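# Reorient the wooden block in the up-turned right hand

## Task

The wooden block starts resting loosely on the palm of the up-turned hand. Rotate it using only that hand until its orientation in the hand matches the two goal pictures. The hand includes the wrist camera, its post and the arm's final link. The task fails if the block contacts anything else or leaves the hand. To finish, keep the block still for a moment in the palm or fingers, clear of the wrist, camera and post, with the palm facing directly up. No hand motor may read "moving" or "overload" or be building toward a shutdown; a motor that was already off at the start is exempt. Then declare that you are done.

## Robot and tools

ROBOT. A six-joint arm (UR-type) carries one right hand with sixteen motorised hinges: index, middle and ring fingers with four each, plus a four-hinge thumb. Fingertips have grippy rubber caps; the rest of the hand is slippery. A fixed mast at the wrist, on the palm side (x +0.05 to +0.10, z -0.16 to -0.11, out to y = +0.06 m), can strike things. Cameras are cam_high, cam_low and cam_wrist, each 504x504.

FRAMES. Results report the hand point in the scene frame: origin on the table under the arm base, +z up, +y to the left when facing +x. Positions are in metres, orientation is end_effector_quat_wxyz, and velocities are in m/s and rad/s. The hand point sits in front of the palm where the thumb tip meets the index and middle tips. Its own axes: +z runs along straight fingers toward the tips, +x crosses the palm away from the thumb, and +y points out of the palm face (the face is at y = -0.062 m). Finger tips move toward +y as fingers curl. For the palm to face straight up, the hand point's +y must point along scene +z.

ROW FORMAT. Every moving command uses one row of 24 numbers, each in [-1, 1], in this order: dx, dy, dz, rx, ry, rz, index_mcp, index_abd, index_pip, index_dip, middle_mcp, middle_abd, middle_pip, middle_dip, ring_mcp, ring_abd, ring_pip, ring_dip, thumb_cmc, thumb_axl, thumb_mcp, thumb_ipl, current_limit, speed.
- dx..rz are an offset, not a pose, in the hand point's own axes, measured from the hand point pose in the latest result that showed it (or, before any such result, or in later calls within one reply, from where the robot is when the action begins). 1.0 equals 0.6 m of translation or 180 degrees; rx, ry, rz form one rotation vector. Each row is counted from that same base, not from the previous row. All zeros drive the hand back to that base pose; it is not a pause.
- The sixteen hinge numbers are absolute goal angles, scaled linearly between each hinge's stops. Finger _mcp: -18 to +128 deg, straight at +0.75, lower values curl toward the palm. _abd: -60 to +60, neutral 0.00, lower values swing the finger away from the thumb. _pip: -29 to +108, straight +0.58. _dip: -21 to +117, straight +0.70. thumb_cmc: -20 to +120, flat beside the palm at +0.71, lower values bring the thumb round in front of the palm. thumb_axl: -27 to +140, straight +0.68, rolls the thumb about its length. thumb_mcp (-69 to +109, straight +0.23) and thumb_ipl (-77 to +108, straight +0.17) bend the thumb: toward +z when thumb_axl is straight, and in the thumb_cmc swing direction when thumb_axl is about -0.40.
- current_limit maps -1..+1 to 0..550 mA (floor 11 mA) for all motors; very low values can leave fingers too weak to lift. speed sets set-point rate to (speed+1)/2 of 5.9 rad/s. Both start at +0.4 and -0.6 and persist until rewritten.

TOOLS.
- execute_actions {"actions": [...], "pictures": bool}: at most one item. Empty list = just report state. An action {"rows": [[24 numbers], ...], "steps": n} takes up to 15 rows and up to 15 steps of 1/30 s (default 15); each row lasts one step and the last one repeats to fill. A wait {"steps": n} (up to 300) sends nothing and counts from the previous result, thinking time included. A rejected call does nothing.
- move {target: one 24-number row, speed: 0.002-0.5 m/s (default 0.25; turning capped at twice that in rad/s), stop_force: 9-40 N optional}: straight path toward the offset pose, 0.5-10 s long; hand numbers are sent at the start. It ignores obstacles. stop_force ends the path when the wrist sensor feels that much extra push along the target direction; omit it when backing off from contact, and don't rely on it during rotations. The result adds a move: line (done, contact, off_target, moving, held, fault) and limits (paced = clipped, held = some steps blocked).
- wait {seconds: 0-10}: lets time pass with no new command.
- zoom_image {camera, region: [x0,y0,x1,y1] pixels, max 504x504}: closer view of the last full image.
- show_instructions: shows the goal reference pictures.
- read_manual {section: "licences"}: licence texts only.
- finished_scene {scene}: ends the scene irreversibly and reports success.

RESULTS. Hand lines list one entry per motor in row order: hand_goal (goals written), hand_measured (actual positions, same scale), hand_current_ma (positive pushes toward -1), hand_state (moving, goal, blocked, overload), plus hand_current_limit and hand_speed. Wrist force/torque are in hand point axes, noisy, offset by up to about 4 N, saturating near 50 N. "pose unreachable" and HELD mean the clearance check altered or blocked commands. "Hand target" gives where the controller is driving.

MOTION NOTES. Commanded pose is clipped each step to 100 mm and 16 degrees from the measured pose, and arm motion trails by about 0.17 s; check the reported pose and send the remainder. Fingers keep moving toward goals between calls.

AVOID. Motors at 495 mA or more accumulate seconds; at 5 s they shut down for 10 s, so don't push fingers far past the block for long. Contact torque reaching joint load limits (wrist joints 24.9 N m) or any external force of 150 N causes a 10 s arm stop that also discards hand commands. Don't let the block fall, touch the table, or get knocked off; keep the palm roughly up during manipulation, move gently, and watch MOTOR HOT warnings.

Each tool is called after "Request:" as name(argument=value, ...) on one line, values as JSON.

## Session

Request:
show_instructions()

Request:
execute_actions(actions=[])

Reference images for this scene: goal picture from the wrist camera place, goal picture looking into the palm.

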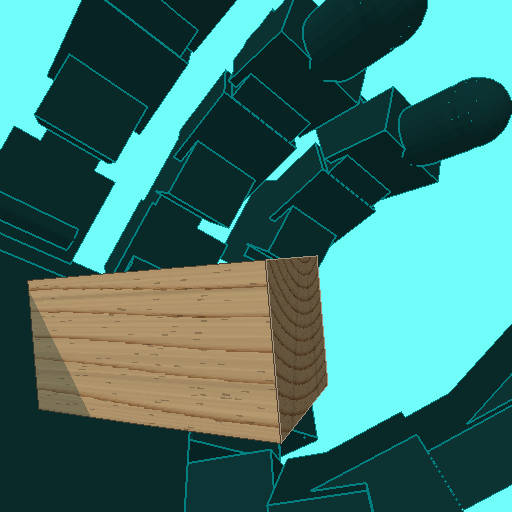

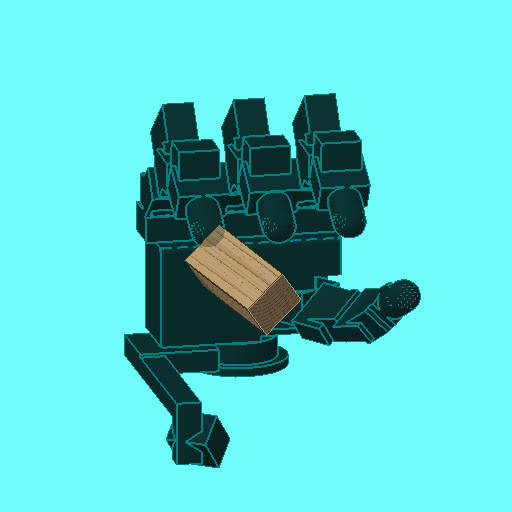

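Scene clock: 0.00 s of 4800.00 s.
end_effector_position=(+0.6158, +0.0446, +0.5061) hand_goal=(+0.046, +0.000, -0.008, +0.280, +0.046, +0.000, -0.008, +0.280, +0.046, +0.000, -0.008, +0.280, -0.104, +0.266, +0.032, -0.018) hand_measured=(+0.060, +0.000, -0.006, +0.282, +0.064, +0.000, -0.006, +0.282, +0.062, +0.000, -0.006, +0.282, -0.092, +0.270, +0.034, -0.016) hand_current_ma=(+82, +0, +13, +13, +92, +0, +15, +12, +84, +0, +13, +12, +65, +25, +11, +11) hand_state=(goal, goal, goal, goal, goal, goal, goal, goal, goal, goal, goal, goal, goal, goal, goal, goal) hand_current_limit=0.40 hand_speed=-0.60 end_effector_quat_wxyz=(+0.505, +0.475, +0.517, +0.501) end_effector_velocity=(-0.000, +0.000, -0.000) end_effector_angular_velocity=(-0.000, +0.000, +0.001)
Joint positions: [-0.159 -1.168  2.198 -4.185 -1.324 -0.042]
Joint velocities: [ 0.001  0.     0.    -0.     0.    -0.   ]
Motor temperatures (°C, as the motors report them): [29 28 28 36 35 33]
Wrist force (N, on the end effector, along its own x y z axes, offset not removed): no reading
Wrist torque (N m, same axes, about the end effector's origin, offset not removed): no reading
Hand target: +0.616, +0.045, +0.506; +0.505, +0.475, +0.517, +0.501

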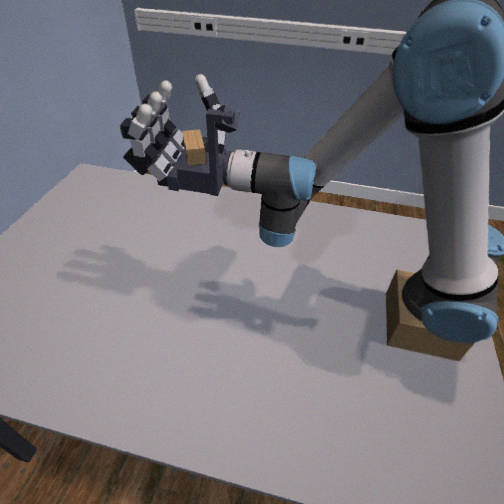

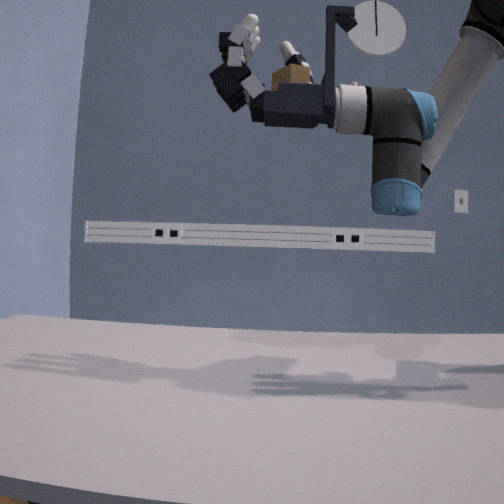

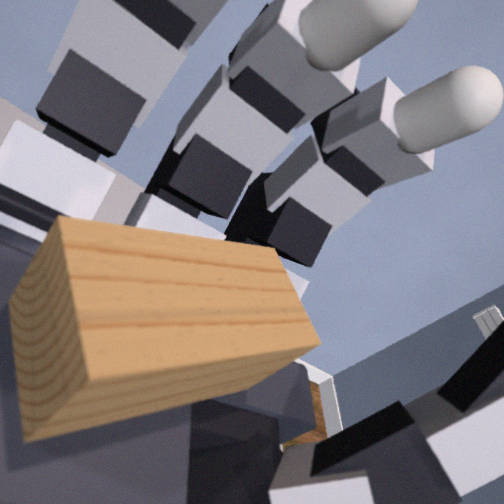

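Request:
move(target=[0,0,0,0,0,0,0.75,0,-0.6,0.28,0.75,0,-0.6,0.28,0.8,-0.3,-1,-0.2,-0.3,0.68,-0.4,0.1,0.4,-0.5])

Request:
move(target=[0,0,0,0.12,0,0,0.75,0,-0.6,0.28,0.75,0,-0.6,0.28,0.3,-0.5,-1,-0.25,-0.3,0.68,-0.5,0.1,0.4,-0.6], speed=0.12)

Scene clock: 15.43 s of 4800.00 s.
end_effector_position=(+0.6158, +0.0446, +0.5061) hand_goal=(+0.750, +0.000, -0.600, +0.280, +0.750, +0.000, -0.600, +0.280, +0.800, -0.300, -1.000, -0.200, -0.300, +0.680, -0.400, +0.100) hand_measured=(+0.756, +0.000, -0.596, +0.282, +0.758, +0.000, -0.596, +0.282, +0.806, -0.298, -0.998, -0.198, -0.294, +0.680, -0.402, +0.096) hand_current_ma=(+38, +0, +19, +13, +42, +0, +21, +12, +33, +13, +9, +11, +35, -4, -17, -27) hand_state=(goal, goal, goal, goal, goal, goal, goal, goal, goal, goal, goal, goal, goal, goal, goal, goal) hand_current_limit=0.40 hand_speed=-0.50 end_effector_quat_wxyz=(+0.505, +0.475, +0.517, +0.501) end_effector_velocity=(-0.000, -0.000, +0.001) end_effector_angular_velocity=(-0.001, -0.003, -0.000)
Joint positions: [-0.159 -1.168  2.198 -4.185 -1.324 -0.042]
Joint velocities: [-0.    -0.    -0.001 -0.002 -0.    -0.   ]
Motor temperatures (°C, as the motors report them): [29 28 28 36 35 33]
Wrist force (N, on the end effector, along its own x y z axes, offset not removed): [-1.9 -1.0 0.7]
Wrist torque (N m, same axes, about the end effector's origin, offset not removed): [-0.25 0.04 -0.01]
Hand target: +0.616, +0.045, +0.506; +0.505, +0.475, +0.517, +0.501
Off the commanded pose: 0.000 m, 0 deg.
After step 90, 11.23 s passed at rest.
move: done

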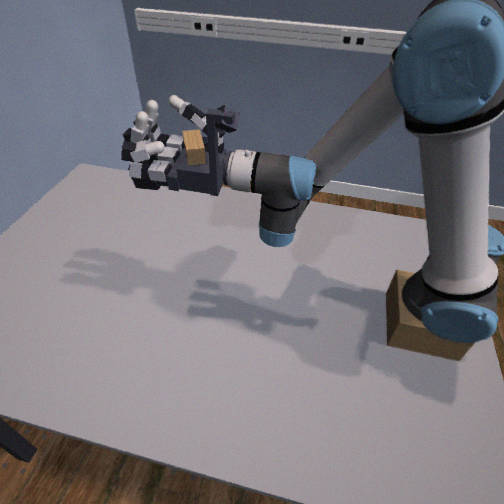

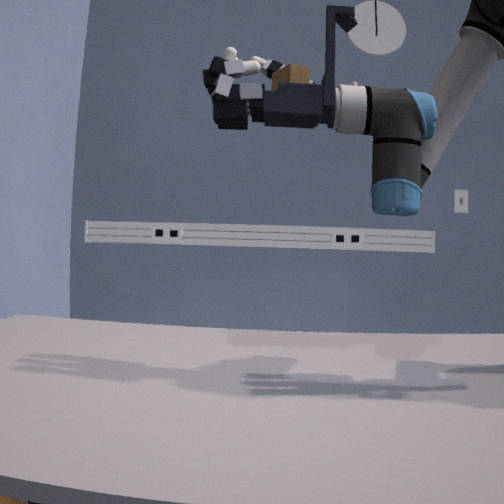

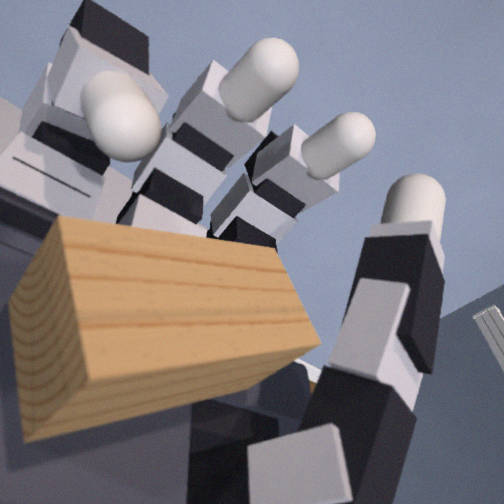

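Scene clock: 17.47 s of 4800.00 s.
end_effector_position=(+0.6155, +0.0446, +0.5058) hand_goal=(+0.750, +0.000, -0.600, +0.280, +0.750, +0.000, -0.600, +0.280, +0.300, -0.500, -1.000, -0.250, -0.300, +0.680, -0.500, +0.100) hand_measured=(+0.756, +0.000, -0.596, +0.282, +0.758, +0.000, -0.596, +0.282, +0.316, -0.496, -1.000, -0.248, -0.294, +0.680, -0.504, +0.096) hand_current_ma=(+39, +0, +19, +13, +44, +0, +21, +12, +87, +15, +4, +9, +35, -4, -23, -27) hand_state=(goal, goal, goal, goal, goal, goal, goal, goal, goal, goal, goal, goal, goal, goal, goal, goal) hand_current_limit=0.40 hand_speed=-0.60 end_effector_quat_wxyz=(+0.408, +0.561, +0.601, +0.396) end_effector_velocity=(+0.001, -0.000, +0.000) end_effector_angular_velocity=(-0.000, +0.018, -0.001)
Joint positions: [-0.158 -1.495  2.264 -3.541 -1.358 -0.13 ]
Joint velocities: [ 0.    -0.013 -0.004  0.035 -0.002 -0.004]
Motor temperatures (°C, as the motors report them): [29 28 28 36 35 33]
Wrist force (N, on the end effector, along its own x y z axes, offset not removed): [-1.2 -0.4 -0.3]
Wrist torque (N m, same axes, about the end effector's origin, offset not removed): [-0.05 0.01 0.02]
Hand target: +0.616, +0.045, +0.506; +0.408, +0.562, +0.602, +0.396
Off the commanded pose: 0.000 m, 0 deg.
move: done

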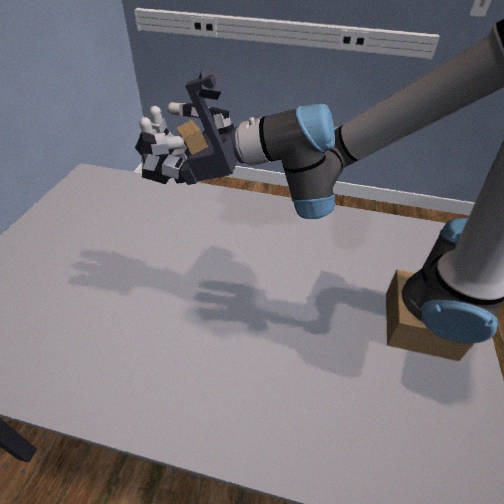

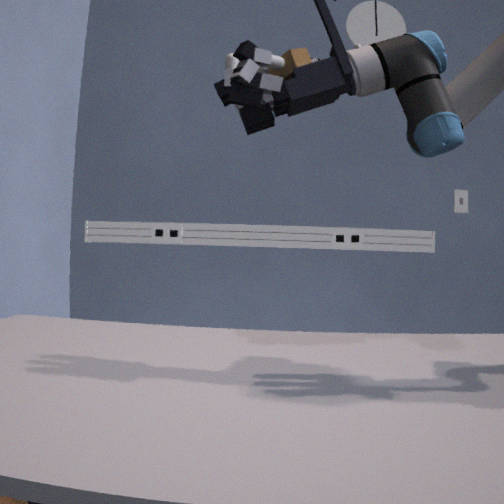

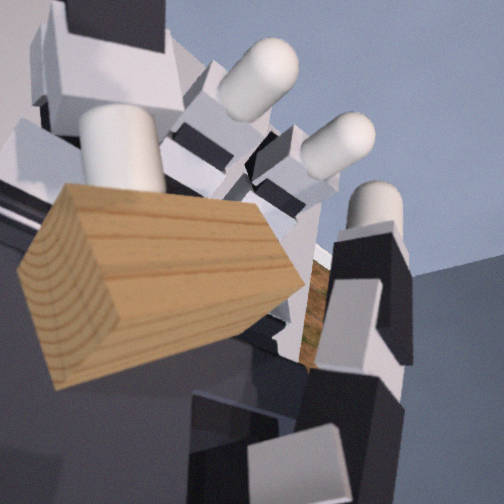

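Request:
move(target=[0,0,0,0.02,0,0,0.75,0,-0.6,0.28,0.75,0,-0.6,0.28,0.15,-0.45,-1,-0.1,-0.3,0.68,-0.6,0.1,0.4,-0.8], speed=0.1)

Scene clock: 22.07 s of 4800.00 s.
end_effector_position=(+0.6155, +0.0446, +0.5058) hand_goal=(+0.750, +0.000, -0.600, +0.280, +0.750, +0.000, -0.600, +0.280, +0.150, -0.450, -1.000, -0.100, -0.300, +0.680, -0.600, +0.100) hand_measured=(+0.758, +0.000, -0.596, +0.282, +0.760, +0.000, -0.596, +0.282, +0.166, -0.452, -1.000, -0.104, -0.294, +0.680, -0.604, +0.096) hand_current_ma=(+40, +0, +19, +13, +53, -1, +21, +12, +91, -13, +1, -21, +35, -3, -23, -27) hand_state=(goal, goal, goal, goal, goal, goal, goal, goal, goal, goal, goal, goal, goal, goal, goal, goal) hand_current_limit=0.40 hand_speed=-0.80 end_effector_quat_wxyz=(+0.391, +0.573, +0.613, +0.378) end_effector_velocity=(-0.000, +0.001, -0.000) end_effector_angular_velocity=(-0.000, +0.017, +0.000)
Joint positions: [-0.156 -1.541  2.255 -3.425 -1.368 -0.142]
Joint velocities: [ 0.001 -0.013 -0.003  0.034 -0.003 -0.003]
Motor temperatures (°C, as the motors report them): [29 28 28 36 35 33]
Wrist force (N, on the end effector, along its own x y z axes, offset not removed): [-1.8 -2.3 -0.4]
Wrist torque (N m, same axes, about the end effector's origin, offset not removed): [-0.27 -0.02 -0.13]
Hand target: +0.615, +0.045, +0.506; +0.390, +0.574, +0.613, +0.377
Off the commanded pose: 0.000 m, 0 deg.
After step 90, 0.80 s passed at rest.
move: done

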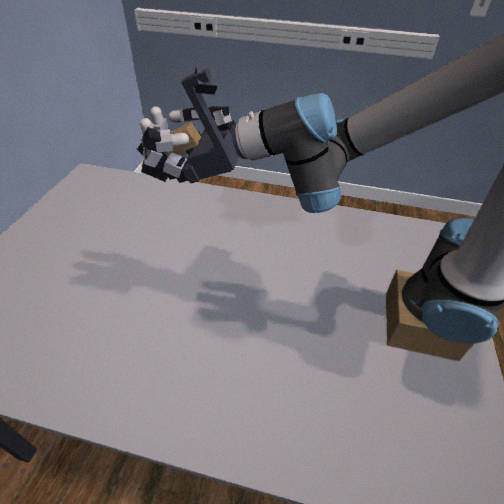

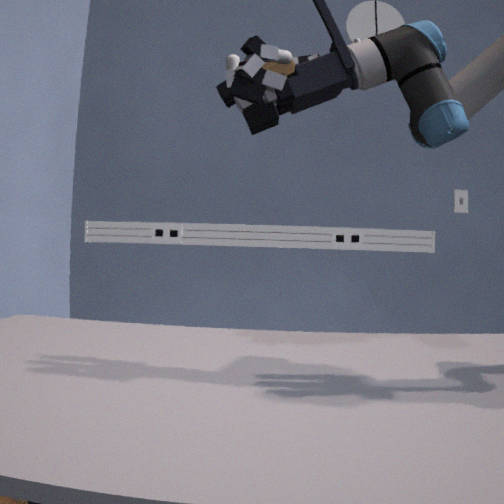

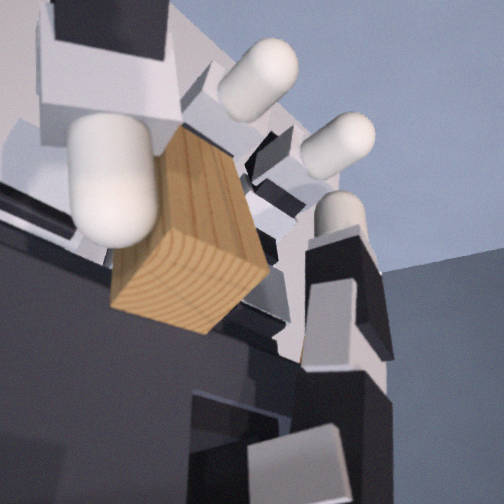

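Request:
move(target=[0,0,0,0.03,0,0,0.68,0,-0.4,0.28,0.68,0,-0.4,0.28,0.15,-0.2,-1,-0.1,-0.3,0.68,-0.6,0.1,0.4,-0.8], speed=0.1)

Request:
move(target=[0,0,0,0,0,0,0.2,0,0.2,0.28,0.2,0,0.2,0.28,0.15,-0.2,-1,-0.1,-0.3,0.68,-0.2,0.1,0.4,-0.8])

Scene clock: 28.40 s of 4800.00 s.
end_effector_position=(+0.6154, +0.0447, +0.5058) hand_goal=(+0.680, +0.000, -0.400, +0.280, +0.680, +0.000, -0.400, +0.280, +0.150, -0.200, -1.000, -0.100, -0.300, +0.680, -0.600, +0.100) hand_measured=(+0.702, +0.000, -0.400, +0.282, +0.708, +0.000, -0.400, +0.282, +0.166, -0.204, -1.000, -0.104, -0.294, +0.680, -0.604, +0.096) hand_current_ma=(+121, +0, -2, +13, +150, -1, -2, +12, +91, -17, +1, -20, +35, -3, -23, -27) hand_state=(blocked, goal, goal, goal, blocked, goal, goal, goal, goal, goal, goal, goal, goal, goal, goal, goal) hand_current_limit=0.40 hand_speed=-0.80 end_effector_quat_wxyz=(+0.364, +0.591, +0.630, +0.349) end_effector_velocity=(+0.000, +0.000, -0.000) end_effector_angular_velocity=(-0.001, +0.018, -0.000)
Joint positions: [-0.151 -1.604  2.231 -3.246 -1.386 -0.158]
Joint velocities: [ 0.001 -0.011 -0.006  0.034 -0.003 -0.003]
Motor temperatures (°C, as the motors report them): [29 28 28 36 35 33]
Wrist force (N, on the end effector, along its own x y z axes, offset not removed): [-3.0 -1.0 -0.3]
Wrist torque (N m, same axes, about the end effector's origin, offset not removed): [-0.04 0.20 -0.14]
Hand target: +0.615, +0.045, +0.506; +0.364, +0.591, +0.630, +0.349
Off the commanded pose: 0.000 m, 0 deg.
After step 90, 2.47 s passed at rest.
move: done

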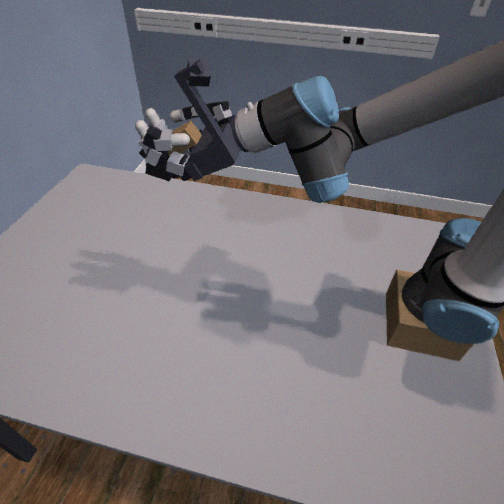

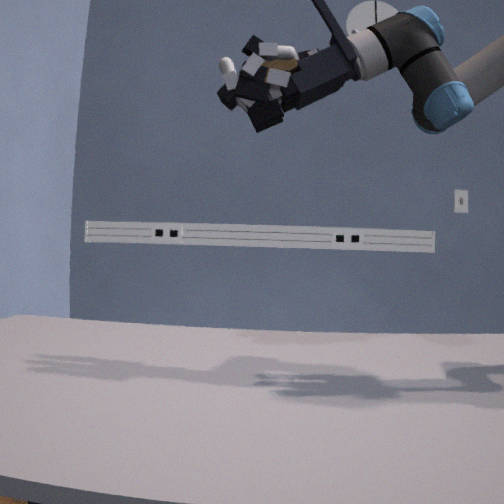

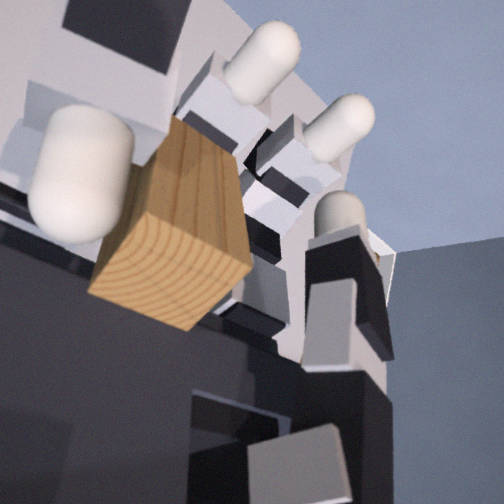

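Scene clock: 29.90 s of 4800.00 s.
end_effector_position=(+0.6154, +0.0447, +0.5058) hand_goal=(+0.200, +0.000, +0.200, +0.280, +0.200, +0.000, +0.200, +0.280, +0.150, -0.200, -1.000, -0.100, -0.300, +0.680, -0.200, +0.100) hand_measured=(+0.224, +0.000, +0.200, +0.282, +0.232, +0.000, +0.200, +0.282, +0.166, -0.204, -1.000, -0.104, -0.294, +0.680, -0.214, +0.096) hand_current_ma=(+137, +0, -1, +13, +171, -1, -1, +12, +91, -17, +1, -20, +35, -3, -86, -27) hand_state=(blocked, goal, goal, goal, blocked, goal, goal, goal, goal, goal, goal, goal, goal, goal, goal, goal) hand_current_limit=0.40 hand_speed=-0.80 end_effector_quat_wxyz=(+0.364, +0.591, +0.630, +0.349) end_effector_velocity=(-0.000, +0.001, -0.001) end_effector_angular_velocity=(+0.000, +0.001, +0.001)
Joint positions: [-0.151 -1.604  2.231 -3.246 -1.386 -0.158]
Joint velocities: [ 0.001  0.     0.001 -0.    -0.    -0.   ]
Motor temperatures (°C, as the motors report them): [29 28 28 36 35 33]
Wrist force (N, on the end effector, along its own x y z axes, offset not removed): [-1.3 -2.0 0.1]
Wrist torque (N m, same axes, about the end effector's origin, offset not removed): [-0.24 -0.04 0.00]
Hand target: +0.615, +0.045, +0.506; +0.364, +0.591, +0.630, +0.349
Off the commanded pose: 0.000 m, 0 deg.
move: done

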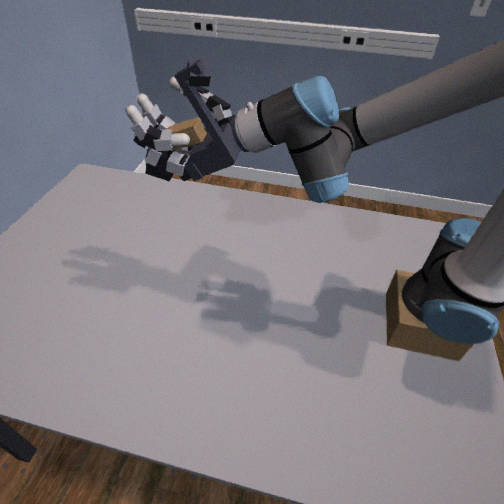

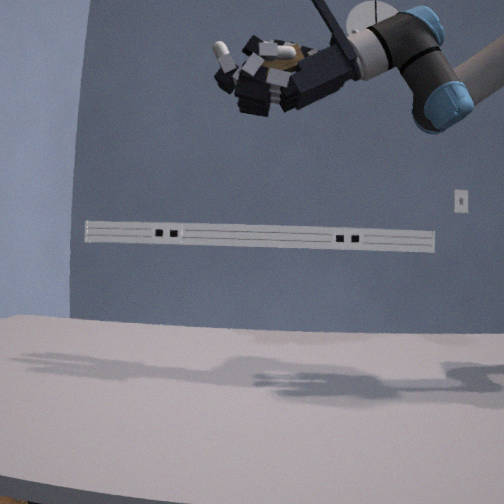

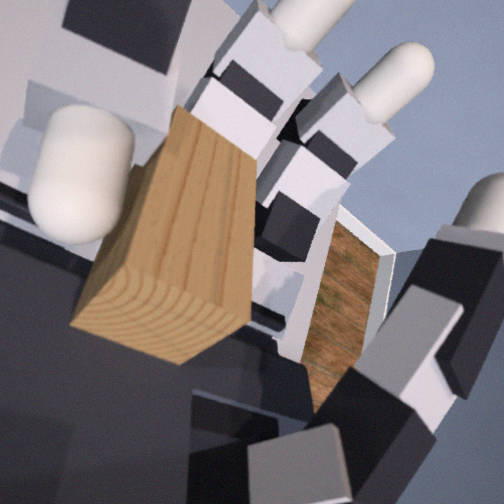

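Request:
move(target=[0,0,0,0,0,0,0.3,0,0.4,0.28,0.55,0,0.75,-0.7,0.15,-0.1,-1,-0.1,-0.3,0.68,-0.2,0.1,0.4,-0.6])

Scene clock: 38.83 s of 4800.00 s.
end_effector_position=(+0.6154, +0.0447, +0.5058) hand_goal=(+0.300, +0.000, +0.400, +0.280, +0.550, +0.000, +0.750, -0.700, +0.150, -0.100, -1.000, -0.100, -0.300, +0.680, -0.200, +0.100) hand_measured=(+0.310, +0.000, +0.400, +0.282, +0.562, +0.000, +0.750, -0.696, +0.166, -0.104, -1.000, -0.104, -0.294, +0.680, -0.212, +0.096) hand_current_ma=(+53, +0, +2, +13, +61, -1, -1, +16, +91, -16, +1, -20, +35, -3, -85, -27) hand_state=(goal, goal, goal, goal, goal, goal, goal, goal, goal, goal, goal, goal, goal, goal, goal, goal) hand_current_limit=0.40 hand_speed=-0.60 end_effector_quat_wxyz=(+0.364, +0.591, +0.630, +0.349) end_effector_velocity=(+0.000, +0.001, -0.001) end_effector_angular_velocity=(+0.000, +0.001, +0.001)
Joint positions: [-0.151 -1.604  2.231 -3.246 -1.386 -0.158]
Joint velocities: [ 0.001  0.001  0.     0.    -0.    -0.   ]
Motor temperatures (°C, as the motors report them): [29 28 28 36 35 33]
Wrist force (N, on the end effector, along its own x y z axes, offset not removed): [-2.2 -1.6 -0.7]
Wrist torque (N m, same axes, about the end effector's origin, offset not removed): [-0.10 0.12 -0.18]
Hand target: +0.615, +0.045, +0.506; +0.364, +0.591, +0.630, +0.349
Off the commanded pose: 0.000 m, 0 deg.
After step 90, 4.63 s passed at rest.
move: done

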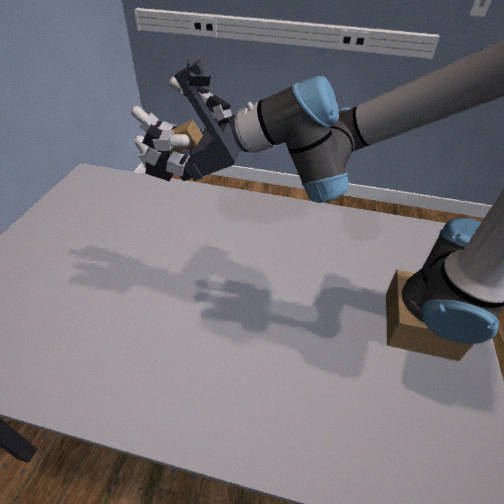

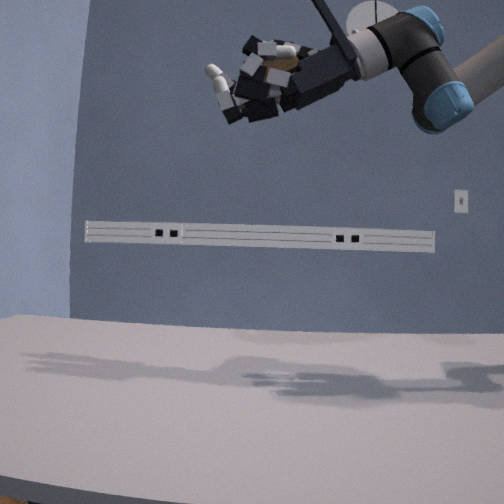

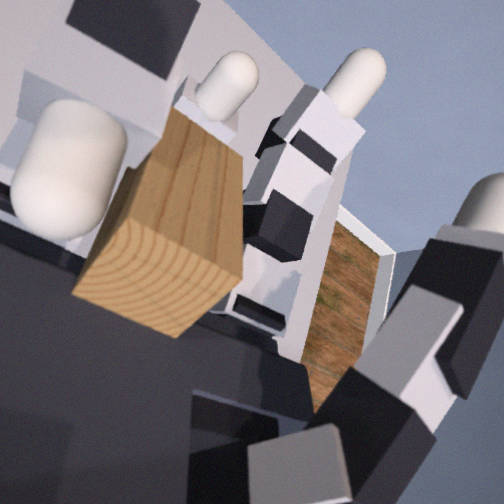

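The dark proximal link is the lip. Extend the finger further so the near end clears the step.

Request:
move(target=[0,0,0,0,0,0,0.4,0,0.4,0.28,0.95,0,-0.3,0,0.3,-0.05,-1,-0.1,-0.3,0.68,-0.2,0.1,0.4,-0.6])

Scene clock: 42.90 s of 4800.00 s.
end_effector_position=(+0.6154, +0.0447, +0.5058) hand_goal=(+0.400, +0.000, +0.400, +0.280, +0.950, +0.000, -0.300, +0.000, +0.300, -0.050, -1.000, -0.100, -0.300, +0.680, -0.200, +0.100) hand_measured=(+0.410, +0.000, +0.400, +0.282, +0.958, +0.000, -0.290, -0.002, +0.306, -0.054, -1.000, -0.104, -0.294, +0.680, -0.212, +0.096) hand_current_ma=(+51, +0, +4, +13, +43, -1, +49, -12, +30, -16, +1, -20, +35, -3, -85, -27) hand_state=(goal, goal, goal, goal, goal, goal, goal, goal, goal, goal, goal, goal, goal, goal, goal, goal) hand_current_limit=0.40 hand_speed=-0.60 end_effector_quat_wxyz=(+0.364, +0.591, +0.630, +0.349) end_effector_velocity=(+0.000, -0.000, -0.001) end_effector_angular_velocity=(+0.000, +0.001, -0.000)
Joint positions: [-0.151 -1.604  2.231 -3.246 -1.386 -0.158]
Joint velocities: [-0.001  0.001  0.001 -0.     0.    -0.   ]
Motor temperatures (°C, as the motors report them): [29 28 28 36 35 33]
Wrist force (N, on the end effector, along its own x y z axes, offset not removed): [-1.7 -0.6 -1.0]
Wrist torque (N m, same axes, about the end effector's origin, offset not removed): [0.02 0.09 0.01]
Hand target: +0.615, +0.045, +0.506; +0.364, +0.591, +0.630, +0.349
Off the commanded pose: 0.000 m, 0 deg.
move: done

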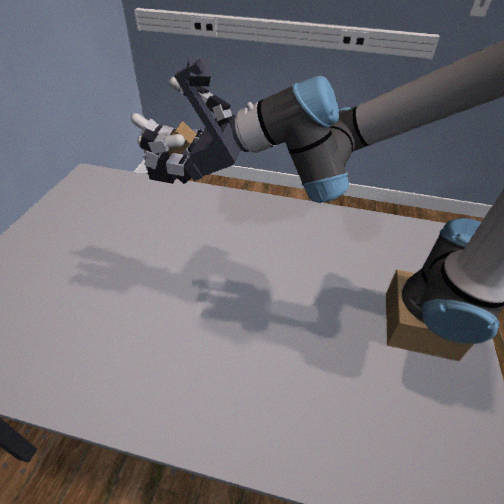

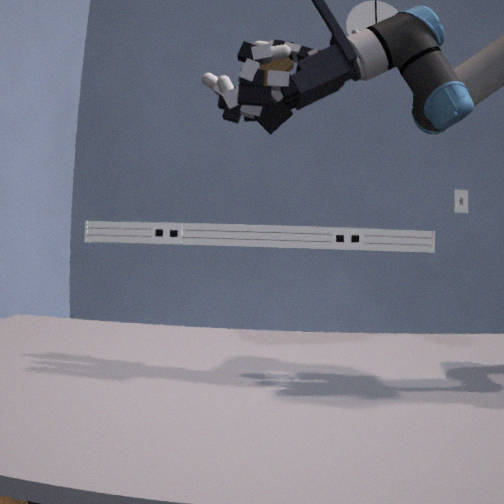

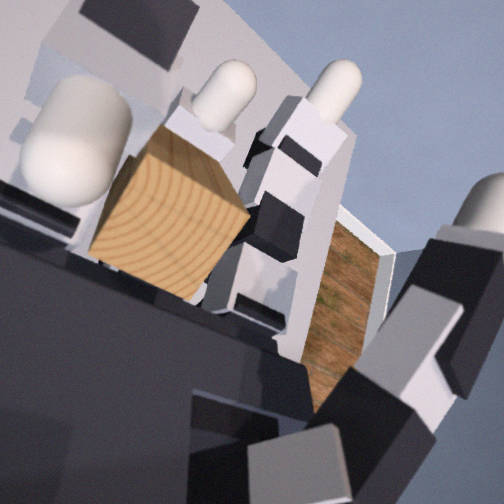

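Cleared the step perhaps. Raise.

Request:
move(target=[0,0,0,-0.05,0,0,0.3,0,0.4,0.28,0.45,0,0.2,0.2,0.3,0,-1,-0.1,-0.3,0.68,-0.2,0.1,0.4,-0.8], speed=0.1)

Scene clock: 47.27 s of 4800.00 s.
end_effector_position=(+0.6154, +0.0447, +0.5058) hand_goal=(+0.300, +0.000, +0.400, +0.280, +0.450, +0.000, +0.200, +0.200, +0.300, +0.000, -1.000, -0.100, -0.300, +0.680, -0.200, +0.100) hand_measured=(+0.326, +0.000, +0.400, +0.282, +0.482, +0.000, +0.200, +0.198, +0.306, -0.004, -1.000, -0.104, -0.294, +0.680, -0.212, +0.096) hand_current_ma=(+143, +0, +4, +13, +173, -1, +0, -12, +30, -16, +1, -20, +35, -3, -81, -27) hand_state=(blocked, goal, goal, goal, blocked, goal, goal, goal, goal, goal, goal, goal, goal, goal, goal, goal) hand_current_limit=0.40 hand_speed=-0.80 end_effector_quat_wxyz=(+0.409, +0.560, +0.600, +0.397) end_effector_velocity=(+0.000, -0.000, +0.001) end_effector_angular_velocity=(-0.000, -0.008, -0.000)
Joint positions: [-0.158 -1.492  2.265 -3.549 -1.357 -0.13 ]
Joint velocities: [-0.     0.004 -0.002 -0.011  0.001  0.001]
Motor temperatures (°C, as the motors report them): [29 28 28 36 35 33]
Wrist force (N, on the end effector, along its own x y z axes, offset not removed): [-2.2 -0.3 -0.6]
Wrist torque (N m, same axes, about the end effector's origin, offset not removed): [0.00 0.08 -0.09]
Hand target: +0.615, +0.045, +0.506; +0.410, +0.560, +0.600, +0.398
Off the commanded pose: 0.000 m, 0 deg.
move: done

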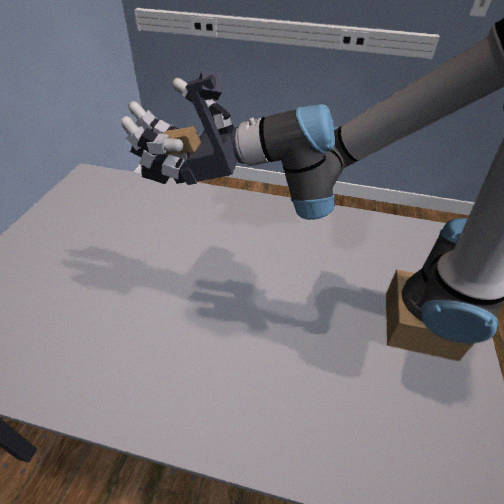

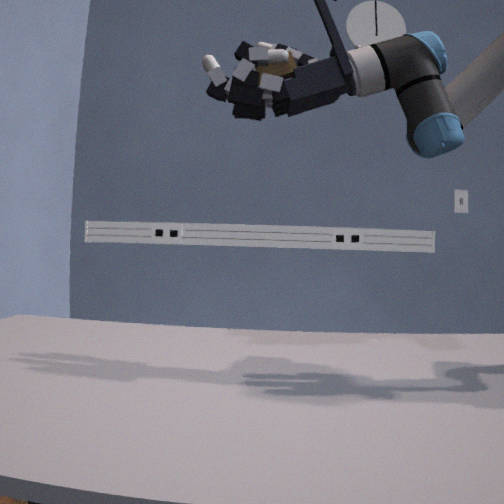

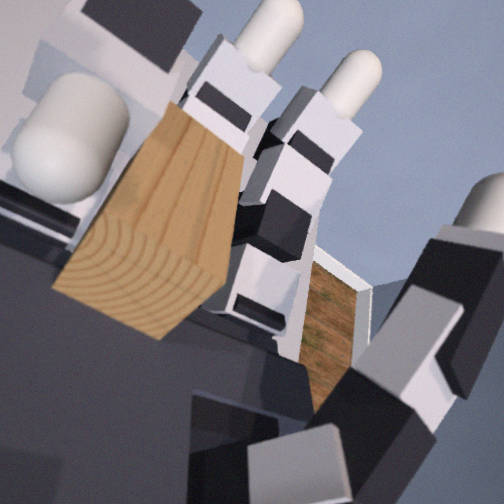

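Request:
move(target=[0,0,0,0,0,0,0.3,0,0.4,0.28,0.45,0,0.4,0.2,0.45,0,-0.6,0.2,-0.5,-0.2,-0.2,0.05,0.4,-0.5])

Request:
move(target=[0,0,0,0,0,0,0.3,0,0.4,0.28,0.45,0,0.4,0.2,0.45,0,-0.6,0.2,-0.5,-0.2,-0.85,0.05,0.4,-0.6])

Request:
move(target=[0,0,0,0,0,0,0.3,0,0.4,0.28,0.55,0,0.4,0.2,0.45,0,-0.6,0.2,-0.5,0.02,-0.85,0.05,0.4,-0.75])

Scene clock: 55.50 s of 4800.00 s.
end_effector_position=(+0.6154, +0.0447, +0.5058) hand_goal=(+0.300, +0.000, +0.400, +0.280, +0.450, +0.000, +0.400, +0.200, +0.450, +0.000, -0.600, +0.200, -0.500, -0.200, -0.200, +0.050) hand_measured=(+0.326, +0.000, +0.400, +0.282, +0.482, +0.000, +0.400, +0.198, +0.458, -0.004, -0.602, +0.196, -0.502, -0.196, -0.210, +0.050) hand_current_ma=(+143, +0, +4, +13, +169, -1, +2, -12, +38, -16, -12, -17, -6, +32, -67, +4) hand_state=(blocked, goal, goal, goal, blocked, goal, goal, goal, goal, goal, goal, goal, goal, goal, goal, goal) hand_current_limit=0.40 hand_speed=-0.50 end_effector_quat_wxyz=(+0.409, +0.560, +0.600, +0.397) end_effector_velocity=(-0.000, +0.000, -0.001) end_effector_angular_velocity=(+0.001, +0.002, +0.000)
Joint positions: [-0.158 -1.492  2.265 -3.549 -1.357 -0.13 ]
Joint velocities: [ 0.    -0.     0.001  0.001 -0.     0.   ]
Motor temperatures (°C, as the motors report them): [29 28 28 36 35 33]
Wrist force (N, on the end effector, along its own x y z axes, offset not removed): [-2.3 -0.5 0.3]
Wrist torque (N m, same axes, about the end effector's origin, offset not removed): [-0.02 0.09 -0.20]
Hand target: +0.615, +0.045, +0.506; +0.409, +0.560, +0.600, +0.397
Off the commanded pose: 0.000 m, 0 deg.
After step 90, 3.87 s passed at rest.
move: done

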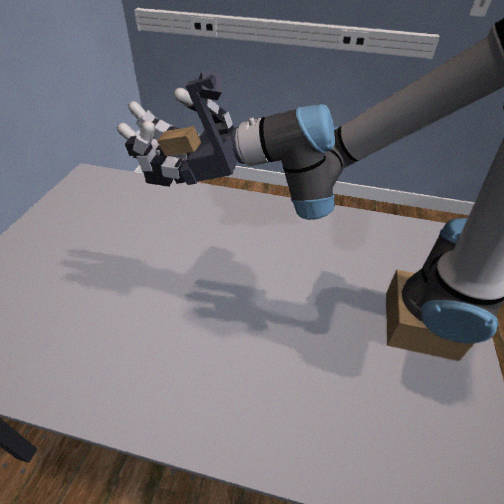

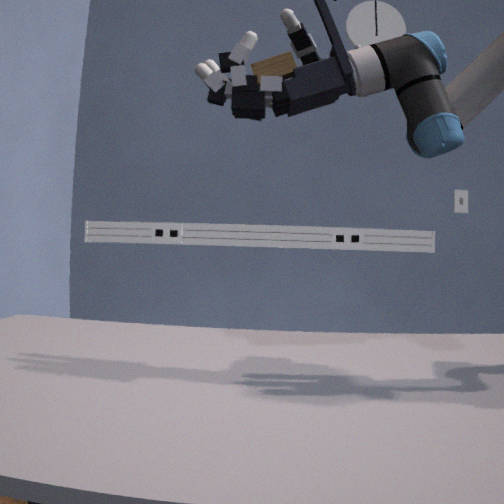

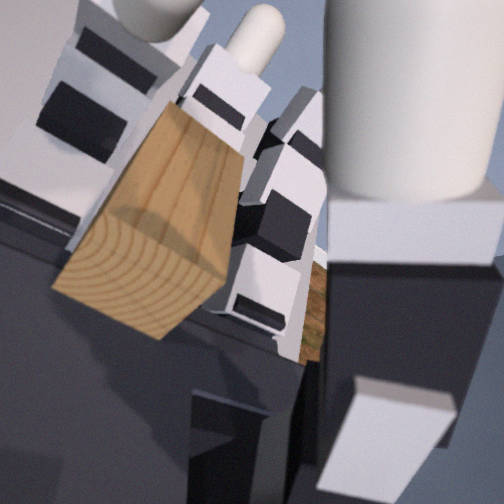

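Scene clock: 56.60 s of 4800.00 s.
end_effector_position=(+0.6154, +0.0447, +0.5058) hand_goal=(+0.300, +0.000, +0.400, +0.280, +0.450, +0.000, +0.400, +0.200, +0.450, +0.000, -0.600, +0.200, -0.500, -0.200, -0.850, +0.050) hand_measured=(+0.326, +0.000, +0.400, +0.282, +0.482, +0.000, +0.400, +0.198, +0.458, -0.004, -0.602, +0.196, -0.498, -0.196, -0.832, +0.054) hand_current_ma=(+143, +0, +4, +13, +169, -1, +2, -12, +39, -16, -12, -17, +10, +32, +119, +30) hand_state=(blocked, goal, goal, goal, blocked, goal, goal, goal, goal, goal, goal, goal, goal, goal, goal, goal) hand_current_limit=0.40 hand_speed=-0.60 end_effector_quat_wxyz=(+0.409, +0.560, +0.600, +0.397) end_effector_velocity=(-0.000, -0.000, -0.001) end_effector_angular_velocity=(-0.000, +0.001, -0.000)
Joint positions: [-0.158 -1.492  2.265 -3.549 -1.357 -0.13 ]
Joint velocities: [-0.    -0.     0.002 -0.001 -0.    -0.   ]
Motor temperatures (°C, as the motors report them): [29 28 28 36 35 33]
Wrist force (N, on the end effector, along its own x y z axes, offset not removed): [-1.5 -0.6 -0.8]
Wrist torque (N m, same axes, about the end effector's origin, offset not removed): [-0.01 0.04 -0.04]
Hand target: +0.615, +0.045, +0.506; +0.409, +0.560, +0.600, +0.397
Off the commanded pose: 0.000 m, 0 deg.
move: done

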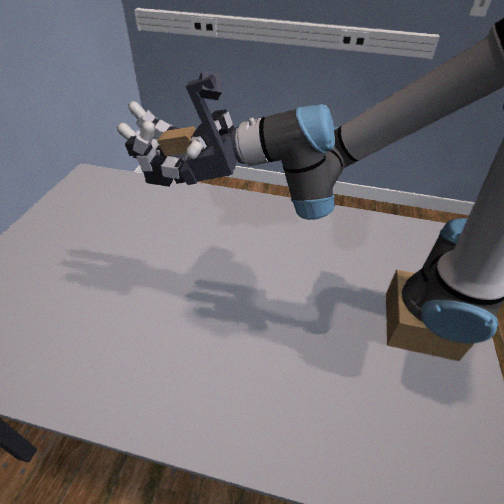

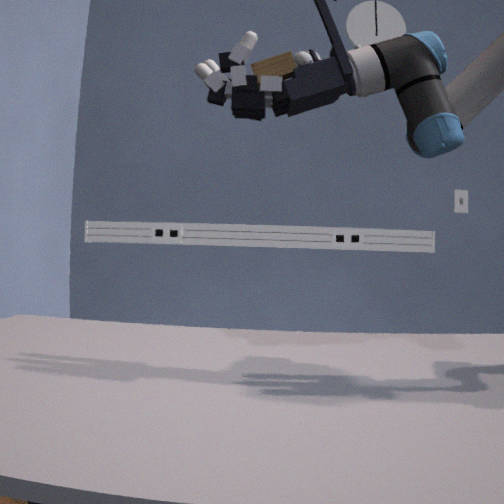

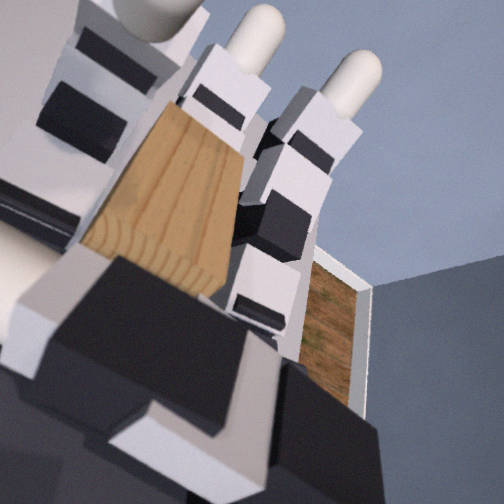

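Scene clock: 57.10 s of 4800.00 s.
end_effector_position=(+0.6154, +0.0447, +0.5058) hand_goal=(+0.300, +0.000, +0.400, +0.280, +0.550, +0.000, +0.400, +0.200, +0.450, +0.000, -0.600, +0.200, -0.500, +0.020, -0.850, +0.050) hand_measured=(+0.326, +0.000, +0.400, +0.282, +0.566, +0.000, +0.400, +0.198, +0.458, -0.004, -0.602, +0.196, -0.492, -0.140, -0.832, +0.054) hand_current_ma=(+143, +0, +4, +13, +90, -1, +3, -11, +39, -16, -12, -17, +39, -385, +117, +31) hand_state=(blocked, goal, goal, goal, goal, goal, goal, goal, goal, goal, goal, goal, goal, blocked, goal, goal) hand_current_limit=0.40 hand_speed=-0.75 end_effector_quat_wxyz=(+0.409, +0.560, +0.600, +0.397) end_effector_velocity=(+0.000, -0.001, +0.000) end_effector_angular_velocity=(-0.000, -0.000, -0.001)
Joint positions: [-0.158 -1.492  2.265 -3.549 -1.357 -0.13 ]
Joint velocities: [-0.001  0.    -0.001  0.001 -0.    -0.   ]
Motor temperatures (°C, as the motors report them): [29 28 28 36 35 33]
Wrist force (N, on the end effector, along its own x y z axes, offset not removed): [-0.3 -1.9 0.6]
Wrist torque (N m, same axes, about the end effector's origin, offset not removed): [-0.29 -0.22 0.09]
Hand target: +0.615, +0.045, +0.506; +0.409, +0.560, +0.600, +0.397
Off the commanded pose: 0.000 m, 0 deg.
move: done

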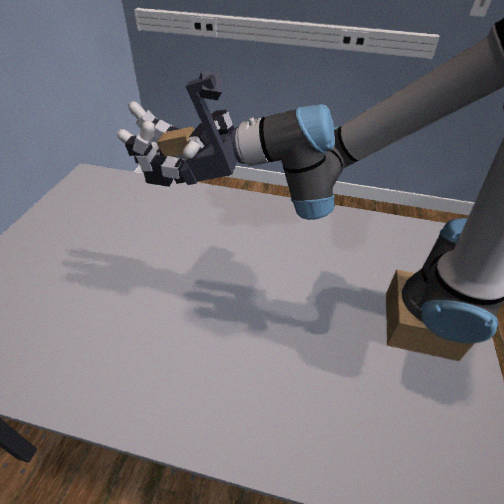

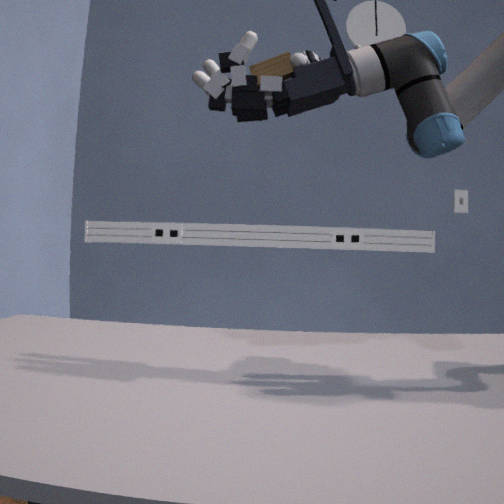

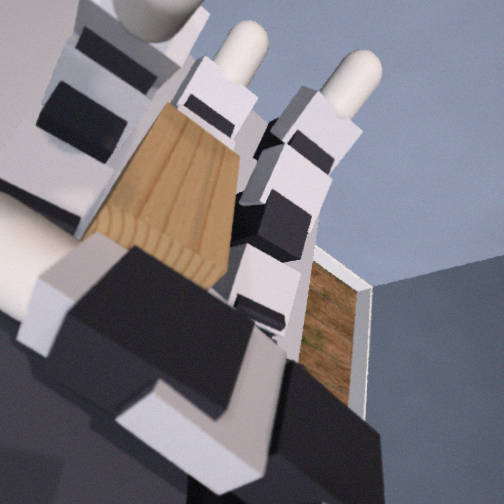

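Request:
move(target=[0,0,0,0,0,0,0.3,0,0.4,0.28,0.5,0,-0.2,0.2,0.45,0,-0.6,0.2,-0.5,-0.15,-0.8,0.1,0.4,-0.6])

Request:
move(target=[0,0,0,0,0,0,0.3,0,0.4,0.28,0.8,0,-0.3,0.2,0.45,0,-0.6,0.2,-0.5,0.05,-0.8,0.1,0.7,1])

Request:
zoom_image(camera="cam_high", region=[100,60,260,220])

Scene clock: 64.13 s of 4800.00 s.
end_effector_position=(+0.6154, +0.0447, +0.5058) hand_goal=(+0.300, +0.000, +0.400, +0.280, +0.500, +0.000, -0.200, +0.200, +0.450, +0.000, -0.600, +0.200, -0.500, -0.150, -0.800, +0.100) hand_measured=(+0.326, +0.000, +0.400, +0.282, +0.532, +0.000, -0.192, +0.198, +0.458, -0.004, -0.602, +0.196, -0.504, -0.150, -0.814, +0.094) hand_current_ma=(+142, +0, +4, +13, +175, +0, +39, -11, +39, -16, -12, -17, -24, -2, -86, -39) hand_state=(blocked, goal, goal, goal, blocked, goal, goal, goal, goal, goal, goal, goal, goal, goal, goal, goal) hand_current_limit=0.40 hand_speed=-0.60 end_effector_quat_wxyz=(+0.409, +0.560, +0.600, +0.397) end_effector_velocity=(+0.000, -0.000, +0.001) end_effector_angular_velocity=(-0.000, -0.002, -0.000)
Joint positions: [-0.158 -1.492  2.265 -3.549 -1.357 -0.13 ]
Joint velocities: [-0.    -0.    -0.003  0.     0.     0.   ]
Motor temperatures (°C, as the motors report them): [29 28 28 36 35 33]
Wrist force (N, on the end effector, along its own x y z axes, offset not removed): [-1.5 -0.7 -0.2]
Wrist torque (N m, same axes, about the end effector's origin, offset not removed): [-0.03 -0.04 -0.07]
Hand target: +0.615, +0.045, +0.506; +0.409, +0.560, +0.600, +0.397
Off the commanded pose: 0.000 m, 0 deg.
After step 90, 3.13 s passed at rest.
move: done

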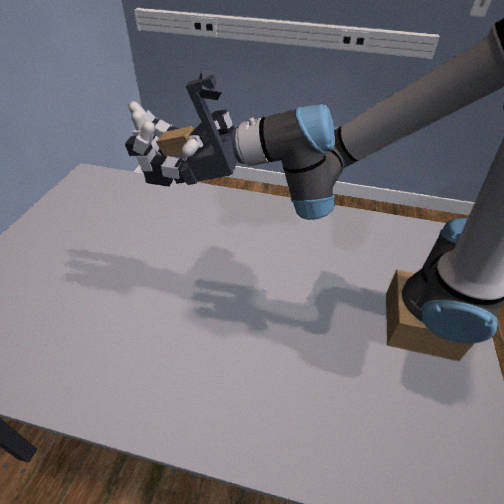

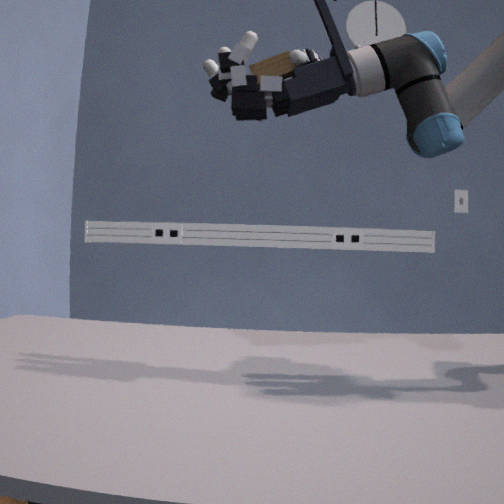

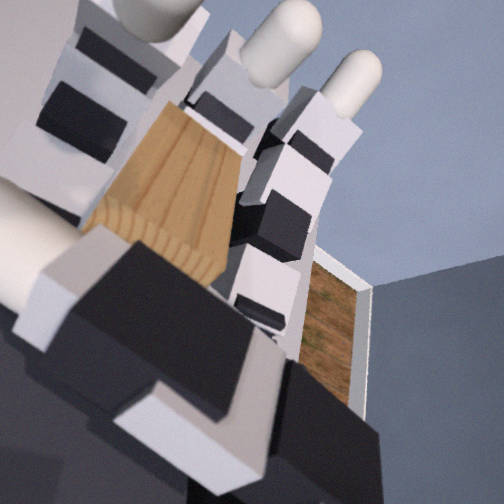

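Scene clock: 64.63 s of 4800.00 s.
end_effector_position=(+0.6154, +0.0447, +0.5058) hand_goal=(+0.300, +0.000, +0.400, +0.280, +0.800, +0.000, -0.300, +0.200, +0.450, +0.000, -0.600, +0.200, -0.500, +0.050, -0.800, +0.100) hand_measured=(+0.326, +0.000, +0.400, +0.282, +0.822, +0.002, -0.292, +0.198, +0.458, -0.004, -0.602, +0.196, -0.500, -0.070, -0.794, +0.102) hand_current_ma=(+141, +0, +4, +13, +116, +12, +45, -11, +39, -16, -12, -17, +5, -468, +34, +10) hand_state=(blocked, goal, goal, goal, blocked, goal, goal, goal, goal, goal, goal, goal, goal, blocked, goal, goal) hand_current_limit=0.70 hand_speed=1.00 end_effector_quat_wxyz=(+0.409, +0.560, +0.600, +0.397) end_effector_velocity=(-0.000, +0.000, +0.001) end_effector_angular_velocity=(-0.000, -0.001, +0.001)
Joint positions: [-0.158 -1.492  2.265 -3.549 -1.357 -0.13 ]
Joint velocities: [ 0.001 -0.    -0.    -0.001  0.     0.   ]
Motor temperatures (°C, as the motors report them): [29 28 28 36 35 33]
Wrist force (N, on the end effector, along its own x y z axes, offset not removed): [-0.8 0.1 -0.2]
Wrist torque (N m, same axes, about the end effector's origin, offset not removed): [0.06 -0.14 -0.02]
Hand target: +0.615, +0.045, +0.506; +0.409, +0.560, +0.600, +0.397
Off the commanded pose: 0.000 m, 0 deg.
move: done

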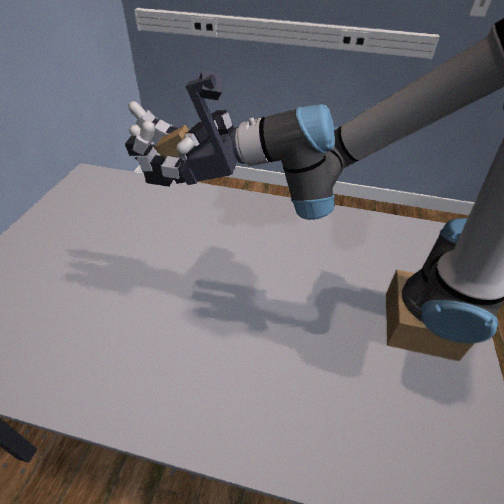

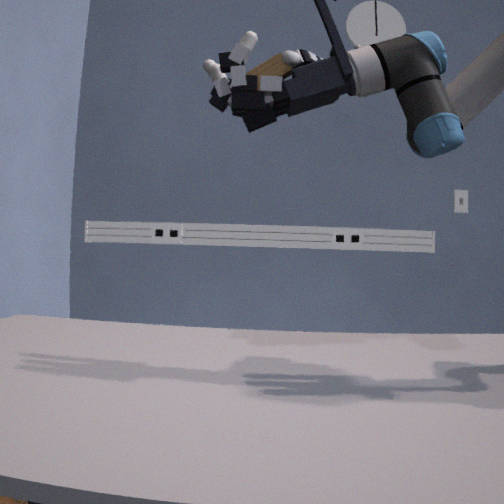

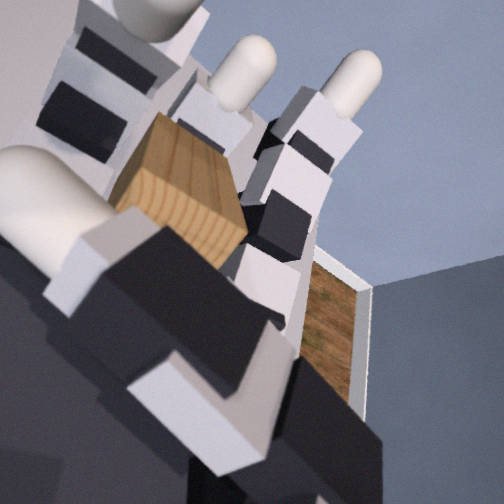

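Region (100, 60, 260, 220) of cam_high's 504x504 image, scaled by 3.150, with more detail than that image has.

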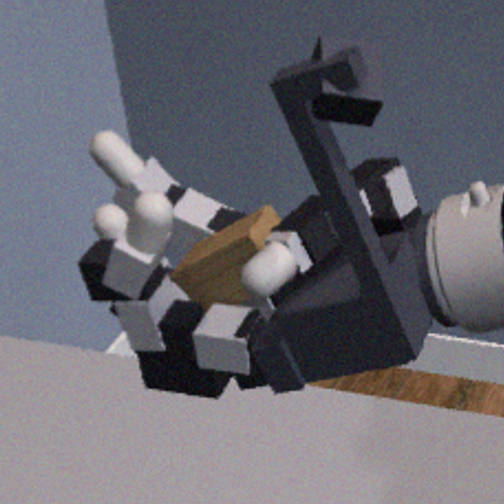

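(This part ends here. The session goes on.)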